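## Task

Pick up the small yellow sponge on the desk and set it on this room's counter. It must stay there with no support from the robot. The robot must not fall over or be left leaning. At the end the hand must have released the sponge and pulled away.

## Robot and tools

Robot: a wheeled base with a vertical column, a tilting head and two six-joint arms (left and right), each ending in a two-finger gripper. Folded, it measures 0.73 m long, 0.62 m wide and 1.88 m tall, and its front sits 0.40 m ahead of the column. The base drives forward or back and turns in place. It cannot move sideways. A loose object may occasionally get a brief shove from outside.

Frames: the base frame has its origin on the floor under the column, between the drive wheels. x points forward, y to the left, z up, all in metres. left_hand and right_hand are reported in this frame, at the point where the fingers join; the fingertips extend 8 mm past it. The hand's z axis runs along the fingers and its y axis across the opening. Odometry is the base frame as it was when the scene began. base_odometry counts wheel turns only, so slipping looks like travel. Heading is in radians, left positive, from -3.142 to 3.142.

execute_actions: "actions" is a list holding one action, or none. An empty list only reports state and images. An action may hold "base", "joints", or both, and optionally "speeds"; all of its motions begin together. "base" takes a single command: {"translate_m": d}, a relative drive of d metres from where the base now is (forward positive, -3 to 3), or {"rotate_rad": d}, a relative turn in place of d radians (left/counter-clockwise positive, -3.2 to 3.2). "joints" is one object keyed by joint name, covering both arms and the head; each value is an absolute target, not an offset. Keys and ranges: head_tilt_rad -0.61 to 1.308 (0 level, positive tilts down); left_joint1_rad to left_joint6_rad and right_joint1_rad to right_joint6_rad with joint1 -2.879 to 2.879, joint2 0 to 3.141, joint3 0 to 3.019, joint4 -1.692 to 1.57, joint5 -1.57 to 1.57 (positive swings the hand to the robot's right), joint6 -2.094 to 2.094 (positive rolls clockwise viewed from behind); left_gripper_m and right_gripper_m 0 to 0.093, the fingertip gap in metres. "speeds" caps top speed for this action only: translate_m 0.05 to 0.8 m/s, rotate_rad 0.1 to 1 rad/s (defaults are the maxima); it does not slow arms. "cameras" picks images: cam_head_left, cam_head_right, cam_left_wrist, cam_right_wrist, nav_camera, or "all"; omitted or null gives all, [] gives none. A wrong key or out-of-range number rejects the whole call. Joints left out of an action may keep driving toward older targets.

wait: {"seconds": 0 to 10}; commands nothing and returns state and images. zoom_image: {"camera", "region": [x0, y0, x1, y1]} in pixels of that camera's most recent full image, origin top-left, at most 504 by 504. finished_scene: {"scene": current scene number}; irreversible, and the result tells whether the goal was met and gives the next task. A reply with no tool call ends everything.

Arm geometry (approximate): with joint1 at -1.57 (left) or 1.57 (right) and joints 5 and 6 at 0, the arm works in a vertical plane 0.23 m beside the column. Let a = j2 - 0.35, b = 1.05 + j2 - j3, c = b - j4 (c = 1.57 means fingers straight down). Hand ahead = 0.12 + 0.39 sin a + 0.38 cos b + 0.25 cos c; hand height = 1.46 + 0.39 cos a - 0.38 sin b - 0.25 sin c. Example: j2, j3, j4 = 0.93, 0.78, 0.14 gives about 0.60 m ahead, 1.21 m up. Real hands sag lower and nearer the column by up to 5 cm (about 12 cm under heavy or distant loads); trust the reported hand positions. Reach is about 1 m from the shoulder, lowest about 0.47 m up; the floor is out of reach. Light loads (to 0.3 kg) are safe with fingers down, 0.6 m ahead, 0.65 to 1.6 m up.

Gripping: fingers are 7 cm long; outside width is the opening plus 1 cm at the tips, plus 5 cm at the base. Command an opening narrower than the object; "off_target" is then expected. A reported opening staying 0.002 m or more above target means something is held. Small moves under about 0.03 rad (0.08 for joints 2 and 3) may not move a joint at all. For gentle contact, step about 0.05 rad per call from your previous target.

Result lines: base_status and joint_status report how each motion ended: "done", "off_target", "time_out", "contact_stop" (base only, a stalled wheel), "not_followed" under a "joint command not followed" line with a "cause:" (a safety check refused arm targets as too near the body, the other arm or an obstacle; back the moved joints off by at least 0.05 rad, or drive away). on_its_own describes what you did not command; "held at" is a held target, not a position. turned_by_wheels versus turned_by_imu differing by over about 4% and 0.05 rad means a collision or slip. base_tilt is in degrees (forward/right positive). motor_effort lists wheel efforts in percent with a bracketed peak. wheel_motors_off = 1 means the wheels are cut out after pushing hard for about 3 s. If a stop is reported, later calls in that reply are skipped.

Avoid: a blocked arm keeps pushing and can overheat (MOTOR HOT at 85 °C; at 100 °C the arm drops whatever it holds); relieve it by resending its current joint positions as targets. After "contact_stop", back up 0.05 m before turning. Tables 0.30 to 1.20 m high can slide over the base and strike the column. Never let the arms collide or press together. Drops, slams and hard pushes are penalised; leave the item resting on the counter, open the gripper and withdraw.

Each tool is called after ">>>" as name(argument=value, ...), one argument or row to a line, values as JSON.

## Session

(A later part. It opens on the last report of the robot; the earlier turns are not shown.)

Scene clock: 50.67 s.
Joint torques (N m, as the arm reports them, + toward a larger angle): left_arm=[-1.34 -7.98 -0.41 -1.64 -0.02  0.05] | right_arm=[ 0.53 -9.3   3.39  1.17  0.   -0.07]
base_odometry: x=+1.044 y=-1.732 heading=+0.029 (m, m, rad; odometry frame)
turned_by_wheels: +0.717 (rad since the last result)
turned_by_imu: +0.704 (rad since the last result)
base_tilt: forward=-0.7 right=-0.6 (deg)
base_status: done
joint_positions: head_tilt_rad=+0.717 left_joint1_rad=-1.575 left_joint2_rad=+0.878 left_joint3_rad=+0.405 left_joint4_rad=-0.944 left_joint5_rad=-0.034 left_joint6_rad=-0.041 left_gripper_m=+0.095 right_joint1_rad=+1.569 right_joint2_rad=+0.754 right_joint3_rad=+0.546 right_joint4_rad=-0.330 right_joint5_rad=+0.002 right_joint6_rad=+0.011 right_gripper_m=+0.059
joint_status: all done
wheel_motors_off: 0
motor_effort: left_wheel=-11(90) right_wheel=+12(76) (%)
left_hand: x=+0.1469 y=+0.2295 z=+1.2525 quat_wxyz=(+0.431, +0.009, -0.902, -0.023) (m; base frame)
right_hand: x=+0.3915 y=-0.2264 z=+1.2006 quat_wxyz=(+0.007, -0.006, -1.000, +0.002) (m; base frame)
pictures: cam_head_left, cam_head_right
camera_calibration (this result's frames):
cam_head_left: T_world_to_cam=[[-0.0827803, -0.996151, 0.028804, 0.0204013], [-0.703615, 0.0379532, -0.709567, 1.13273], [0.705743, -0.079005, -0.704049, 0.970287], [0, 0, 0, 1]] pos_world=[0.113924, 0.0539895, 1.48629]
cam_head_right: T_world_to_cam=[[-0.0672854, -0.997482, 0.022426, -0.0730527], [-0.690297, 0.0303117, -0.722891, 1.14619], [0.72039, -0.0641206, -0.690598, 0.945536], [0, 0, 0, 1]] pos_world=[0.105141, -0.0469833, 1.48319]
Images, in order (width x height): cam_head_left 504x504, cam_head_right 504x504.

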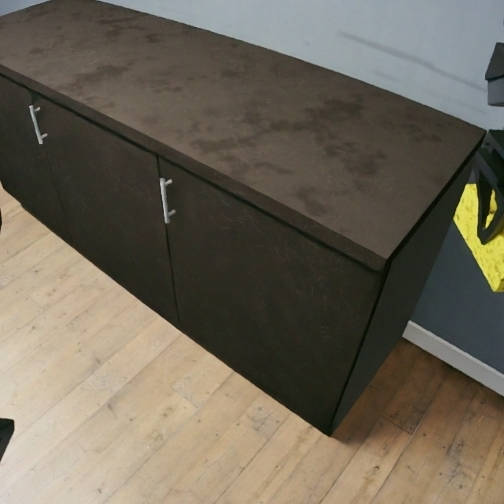

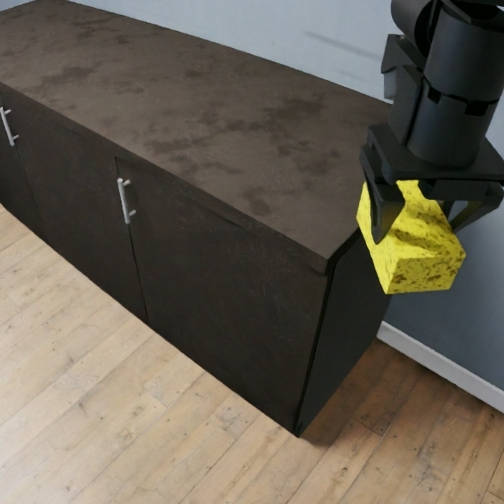

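>>> execute_actions(
  actions=[
    {"base":{"translate_m":0.2},"joints":{"right_joint2_rad":1.55,"right_joint3_rad":2.0,"right_joint4_rad":-0.95,"head_tilt_rad":0.8}},
  ],
  cameras=[],
)

>>> execute_actions(
  actions=[
    {"joints":{"right_joint2_rad":1.83,"right_joint3_rad":2.2,"right_joint4_rad":-0.88}},
  ],
  cameras=["cam_head_left"],
)

>>> execute_actions(
  actions=[
    {"joints":{"right_joint2_rad":1.88,"right_joint4_rad":-0.82}},
  ],
  cameras=["cam_head_left"],
)

>>> execute_actions(
  actions=[
    {"joints":{"right_joint2_rad":1.915,"right_joint4_rad":-0.78}},
  ],
  cameras=["cam_head_left"],
)

Scene clock: 54.30 s.
Joint torques (N m, as the arm reports them, + toward a larger angle): left_arm=[-1.29 -7.98 -0.57 -1.51 -0.01  0.06] | right_arm=[  0.63 -23.37   9.91   0.03   0.    -0.08]
base_odometry: x=+1.244 y=-1.726 heading=+0.031 (m, m, rad; odometry frame)
turned_by_wheels: +0.002 (rad since the last result)
turned_by_imu: +0.002 (rad since the last result)
base_tilt: forward=-0.8 right=-0.6 (deg)
base_status: done
joint_positions: head_tilt_rad=+0.802 left_joint1_rad=-1.575 left_joint2_rad=+0.878 left_joint3_rad=+0.407 left_joint4_rad=-0.944 left_joint5_rad=-0.034 left_joint6_rad=-0.041 left_gripper_m=+0.095 right_joint1_rad=+1.570 right_joint2_rad=+1.539 right_joint3_rad=+1.978 right_joint4_rad=-0.932 right_joint5_rad=+0.002 right_joint6_rad=+0.011 right_gripper_m=+0.059
joint_status: all done
wheel_motors_off: 0
motor_effort: left_wheel=+2(86) right_wheel=-2(86) (%)
left_hand: x=+0.1477 y=+0.2295 z=+1.2522 quat_wxyz=(+0.431, +0.009, -0.902, -0.023) (m; base frame)
right_hand: x=+0.8024 y=-0.2264 z=+1.1343 quat_wxyz=(-0.015, -0.006, -1.000, +0.001) (m; base frame)
pictures: none
No camera images: the call's "cameras" was empty. Leave "cameras" out to get every camera's image.

Scene clock: 55.73 s.
Joint torques (N m, as the arm reports them, + toward a larger angle): left_arm=[-1.52 -8.08 -0.55 -1.6  -0.01  0.08] | right_arm=[  0.65 -25.45   9.4    1.08   0.    -0.08]
base_odometry: x=+1.244 y=-1.726 heading=+0.031 (m, m, rad; odometry frame)
turned_by_wheels: +0.000 (rad since the last result)
turned_by_imu: +0.000 (rad since the last result)
base_tilt: forward=-0.7 right=-0.6 (deg)
base_status: not commanded
joint_positions: head_tilt_rad=+0.802 left_joint1_rad=-1.575 left_joint2_rad=+0.878 left_joint3_rad=+0.407 left_joint4_rad=-0.944 left_joint5_rad=-0.034 left_joint6_rad=-0.041 left_gripper_m=+0.095 right_joint1_rad=+1.570 right_joint2_rad=+1.842 right_joint3_rad=+2.177 right_joint4_rad=-0.889 right_joint5_rad=+0.002 right_joint6_rad=+0.011 right_gripper_m=+0.059
joint_status: all done
wheel_motors_off: 0
motor_effort: left_wheel=+3(3) right_wheel=-2(3) (%)
left_hand: x=+0.1477 y=+0.2295 z=+1.2522 quat_wxyz=(+0.431, +0.009, -0.902, -0.023) (m; base frame)
right_hand: x=+0.7890 y=-0.2265 z=+0.9896 quat_wxyz=(+0.015, -0.006, -1.000, +0.001) (m; base frame)
pictures: cam_head_left
camera_calibration (this result's frames):
cam_head_left: T_world_to_cam=[[-0.0800132, -0.996151, 0.0357789, 0.00952158], [-0.761728, 0.0379532, -0.646784, 1.03895], [0.642937, -0.079005, -0.761834, 1.06242], [0, 0, 0, 1]] pos_world=[0.109096, 0.0539895, 1.48102]
Images, in order (width x height): cam_head_left 504x504.

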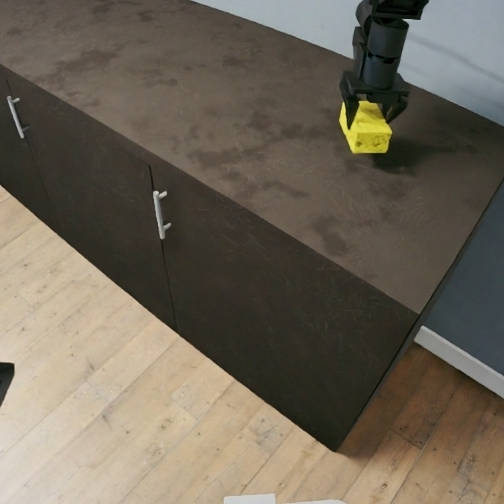

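Scene clock: 56.53 s.
Joint torques (N m, as the arm reports them, + toward a larger angle): left_arm=[-1.4  -7.99 -0.57 -1.64 -0.01  0.06] | right_arm=[  0.74 -23.77   9.26   1.38   0.01  -0.08]
base_odometry: x=+1.244 y=-1.726 heading=+0.031 (m, m, rad; odometry frame)
turned_by_wheels: +0.000 (rad since the last result)
turned_by_imu: +0.000 (rad since the last result)
base_tilt: forward=-0.7 right=-0.7 (deg)
base_status: not commanded
joint_positions: head_tilt_rad=+0.802 left_joint1_rad=-1.575 left_joint2_rad=+0.878 left_joint3_rad=+0.407 left_joint4_rad=-0.944 left_joint5_rad=-0.034 left_joint6_rad=-0.041 left_gripper_m=+0.095 right_joint1_rad=+1.570 right_joint2_rad=+1.867 right_joint3_rad=+2.177 right_joint4_rad=-0.835 right_joint5_rad=+0.002 right_joint6_rad=+0.011 right_gripper_m=+0.059
joint_status: all done
wheel_motors_off: 0
motor_effort: left_wheel=+3(3) right_wheel=-3(3) (%)
left_hand: x=+0.1477 y=+0.2295 z=+1.2522 quat_wxyz=(+0.431, +0.009, -0.902, -0.023) (m; base frame)
right_hand: x=+0.7904 y=-0.2265 z=+0.9729 quat_wxyz=(+0.001, -0.006, -1.000, +0.001) (m; base frame)
pictures: cam_head_left
camera_calibration (this result's frames):
cam_head_left: T_world_to_cam=[[-0.0800132, -0.996151, 0.0357789, 0.00952157], [-0.761729, 0.0379532, -0.646784, 1.03895], [0.642937, -0.079005, -0.761834, 1.06242], [0, 0, 0, 1]] pos_world=[0.109096, 0.0539895, 1.48102]
Images, in order (width x height): cam_head_left 504x504.

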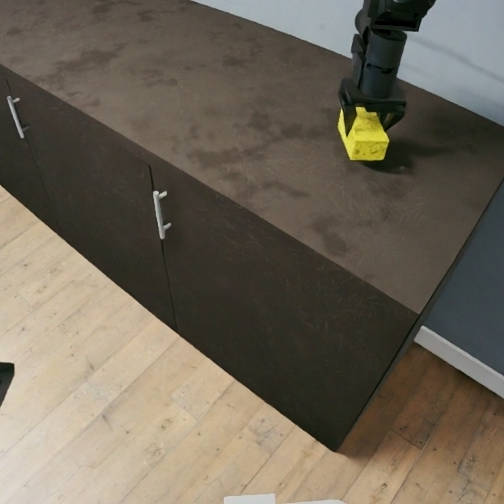

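Scene clock: 57.30 s.
Joint torques (N m, as the arm reports them, + toward a larger angle): left_arm=[-1.43 -7.85 -0.54 -1.58 -0.01  0.06] | right_arm=[  0.78 -23.71   8.85   1.36   0.    -0.08]
base_odometry: x=+1.244 y=-1.726 heading=+0.031 (m, m, rad; odometry frame)
turned_by_wheels: +0.000 (rad since the last result)
turned_by_imu: +0.000 (rad since the last result)
base_tilt: forward=-0.7 right=-0.6 (deg)
base_status: not commanded
joint_positions: head_tilt_rad=+0.802 left_joint1_rad=-1.575 left_joint2_rad=+0.878 left_joint3_rad=+0.407 left_joint4_rad=-0.944 left_joint5_rad=-0.034 left_joint6_rad=-0.041 left_gripper_m=+0.095 right_joint1_rad=+1.570 right_joint2_rad=+1.907 right_joint3_rad=+2.177 right_joint4_rad=-0.795 right_joint5_rad=+0.002 right_joint6_rad=+0.011 right_gripper_m=+0.059
joint_status: all done
wheel_motors_off: 0
motor_effort: left_wheel=+3(3) right_wheel=-3(3) (%)
left_hand: x=+0.1477 y=+0.2295 z=+1.2522 quat_wxyz=(+0.431, +0.009, -0.902, -0.023) (m; base frame)
right_hand: x=+0.7800 y=-0.2266 z=+0.9459 quat_wxyz=(+0.001, -0.006, -1.000, +0.001) (m; base frame)
pictures: cam_head_left
camera_calibration (this result's frames):
cam_head_left: T_world_to_cam=[[-0.0800132, -0.996151, 0.0357789, 0.00952159], [-0.761728, 0.0379532, -0.646784, 1.03895], [0.642937, -0.079005, -0.761834, 1.06242], [0, 0, 0, 1]] pos_world=[0.109096, 0.0539895, 1.48102]
Images, in order (width x height): cam_head_left 504x504.

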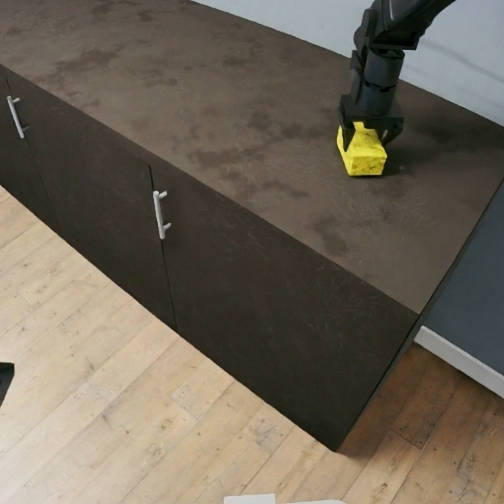

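>>> execute_actions(
  actions=[
    {"joints":{"right_joint2_rad":1.95,"right_joint4_rad":-0.75}},
  ],
  cameras=["cam_head_left"],
)

>>> execute_actions(
  actions=[
    {"joints":{"right_gripper_m":0.093}},
  ],
  cameras=[],
)

>>> execute_actions(
  actions=[
    {"joints":{"right_joint2_rad":1.65,"right_joint4_rad":-1.0}},
  ],
  cameras=[],
)

>>> execute_actions(
  actions=[
    {"base":{"translate_m":-0.2},"joints":{"right_joint2_rad":0.75,"right_joint3_rad":0.55,"right_joint4_rad":-0.32}},
  ],
  cameras=["cam_head_left"],
)

Scene clock: 58.87 s.
Joint torques (N m, as the arm reports them, + toward a larger angle): left_arm=[-1.49 -8.13 -0.54 -1.63  0.    0.06] | right_arm=[  0.74 -22.32   8.89   1.43  -0.01  -0.08]
base_odometry: x=+1.244 y=-1.726 heading=+0.031 (m, m, rad; odometry frame)
turned_by_wheels: +0.000 (rad since the last result)
turned_by_imu: -0.001 (rad since the last result)
base_tilt: forward=-0.8 right=-0.7 (deg)
base_status: not commanded
joint_positions: head_tilt_rad=+0.802 left_joint1_rad=-1.575 left_joint2_rad=+0.878 left_joint3_rad=+0.407 left_joint4_rad=-0.944 left_joint5_rad=-0.034 left_joint6_rad=-0.041 left_gripper_m=+0.095 right_joint1_rad=+1.570 right_joint2_rad=+1.925 right_joint3_rad=+2.177 right_joint4_rad=-0.766 right_joint5_rad=+0.002 right_joint6_rad=+0.011 right_gripper_m=+0.059
joint_status: all done
wheel_motors_off: 0
motor_effort: left_wheel=+3(3) right_wheel=-3(3) (%)
left_hand: x=+0.1477 y=+0.2295 z=+1.2522 quat_wxyz=(+0.431, +0.009, -0.902, -0.023) (m; base frame)
right_hand: x=+0.7781 y=-0.2266 z=+0.9341 quat_wxyz=(-0.005, -0.006, -1.000, +0.001) (m; base frame)
pictures: cam_head_left
camera_calibration (this result's frames):
cam_head_left: T_world_to_cam=[[-0.0800132, -0.996151, 0.0357789, 0.00952157], [-0.761729, 0.0379532, -0.646784, 1.03895], [0.642937, -0.079005, -0.761834, 1.06242], [0, 0, 0, 1]] pos_world=[0.109096, 0.0539895, 1.48102]
Images, in order (width x height): cam_head_left 504x504.

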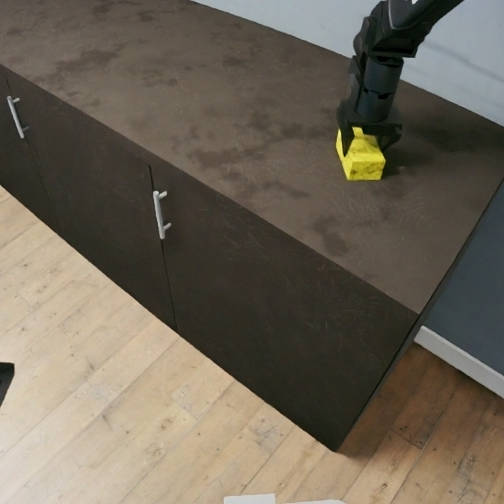

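Scene clock: 59.53 s.
Joint torques (N m, as the arm reports them, + toward a larger angle): left_arm=[-1.22 -8.28 -0.58 -1.52  0.    0.07] | right_arm=[  0.64 -22.69   8.77   1.4    0.01  -0.08]
base_odometry: x=+1.244 y=-1.726 heading=+0.031 (m, m, rad; odometry frame)
turned_by_wheels: +0.000 (rad since the last result)
turned_by_imu: +0.000 (rad since the last result)
base_tilt: forward=-0.7 right=-0.7 (deg)
base_status: not commanded
joint_positions: head_tilt_rad=+0.802 left_joint1_rad=-1.575 left_joint2_rad=+0.878 left_joint3_rad=+0.407 left_joint4_rad=-0.944 left_joint5_rad=-0.034 left_joint6_rad=-0.041 left_gripper_m=+0.095 right_joint1_rad=+1.570 right_joint2_rad=+1.932 right_joint3_rad=+2.177 right_joint4_rad=-0.766 right_joint5_rad=+0.002 right_joint6_rad=+0.011 right_gripper_m=+0.093
joint_status: all done
wheel_motors_off: 0
motor_effort: left_wheel=+3(3) right_wheel=-3(3) (%)
left_hand: x=+0.1477 y=+0.2295 z=+1.2522 quat_wxyz=(+0.431, +0.009, -0.902, -0.023) (m; base frame)
right_hand: x=+0.7747 y=-0.2265 z=+0.9299 quat_wxyz=(-0.001, -0.006, -1.000, +0.001) (m; base frame)
pictures: none
No camera images: the call's "cameras" was empty. Leave "cameras" out to get every camera's image.

Scene clock: 61.13 s.
Joint torques (N m, as the arm reports them, + toward a larger angle): left_arm=[-1.16 -8.08 -0.55 -1.62 -0.01  0.06] | right_arm=[  0.62 -25.96   8.77   0.2    0.01  -0.08]
base_odometry: x=+1.244 y=-1.726 heading=+0.031 (m, m, rad; odometry frame)
turned_by_wheels: +0.000 (rad since the last result)
turned_by_imu: -0.001 (rad since the last result)
base_tilt: forward=-0.8 right=-0.6 (deg)
base_status: not commanded
joint_positions: head_tilt_rad=+0.802 left_joint1_rad=-1.575 left_joint2_rad=+0.878 left_joint3_rad=+0.407 left_joint4_rad=-0.944 left_joint5_rad=-0.034 left_joint6_rad=-0.041 left_gripper_m=+0.095 right_joint1_rad=+1.570 right_joint2_rad=+1.655 right_joint3_rad=+2.197 right_joint4_rad=-0.984 right_joint5_rad=+0.002 right_joint6_rad=+0.011 right_gripper_m=+0.093
joint_status: all done
wheel_motors_off: 0
motor_effort: left_wheel=+3(3) right_wheel=-3(3) (%)
left_hand: x=+0.1477 y=+0.2295 z=+1.2522 quat_wxyz=(+0.431, +0.009, -0.902, -0.023) (m; base frame)
right_hand: x=+0.8496 y=-0.2264 z=+1.1258 quat_wxyz=(-0.041, -0.006, -0.999, +0.001) (m; base frame)
pictures: none
No camera images: the call's "cameras" was empty. Leave "cameras" out to get every camera's image.

Scene clock: 63.03 s.
Joint torques (N m, as the arm reports them, + toward a larger angle): left_arm=[-1.47 -7.68 -0.26 -1.55 -0.03  0.06] | right_arm=[  0.51 -10.23   3.31   0.92   0.01  -0.08]
base_odometry: x=+1.045 y=-1.733 heading=+0.030 (m, m, rad; odometry frame)
turned_by_wheels: -0.001 (rad since the last result)
turned_by_imu: -0.002 (rad since the last result)
base_tilt: forward=-0.8 right=-0.7 (deg)
base_status: done
joint_positions: head_tilt_rad=+0.803 left_joint1_rad=-1.575 left_joint2_rad=+0.877 left_joint3_rad=+0.402 left_joint4_rad=-0.944 left_joint5_rad=-0.034 left_joint6_rad=-0.041 left_gripper_m=+0.095 right_joint1_rad=+1.570 right_joint2_rad=+0.762 right_joint3_rad=+0.545 right_joint4_rad=-0.324 right_joint5_rad=+0.002 right_joint6_rad=+0.011 right_gripper_m=+0.093
joint_status: all done
wheel_motors_off: 0
motor_effort: left_wheel=-4(83) right_wheel=-1(77) (%)
left_hand: x=+0.1456 y=+0.2295 z=+1.2529 quat_wxyz=(+0.432, +0.009, -0.901, -0.023) (m; base frame)
right_hand: x=+0.3906 y=-0.2261 z=+1.1983 quat_wxyz=(+0.009, -0.006, -1.000, +0.001) (m; base frame)
pictures: cam_head_left
camera_calibration (this result's frames):
cam_head_left: T_world_to_cam=[[-0.0799961, -0.996151, 0.0358172, 0.00946172], [-0.762038, 0.0379532, -0.646419, 1.03841], [0.642572, -0.079005, -0.762142, 1.06291], [0, 0, 0, 1]] pos_world=[0.109067, 0.0539895, 1.48099]
Images, in order (width x height): cam_head_left 504x504.

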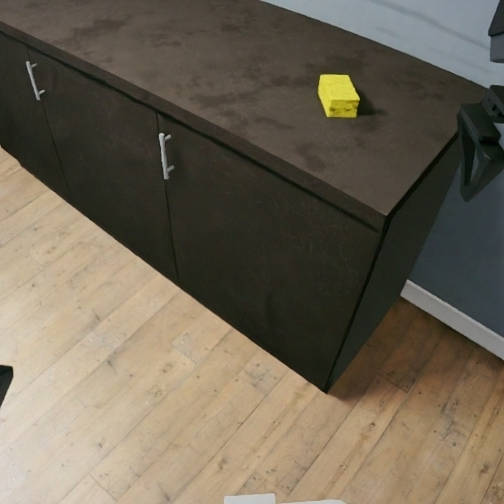

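>>> finished_scene(
  scene=2,
)

The scene is finished: the task was done.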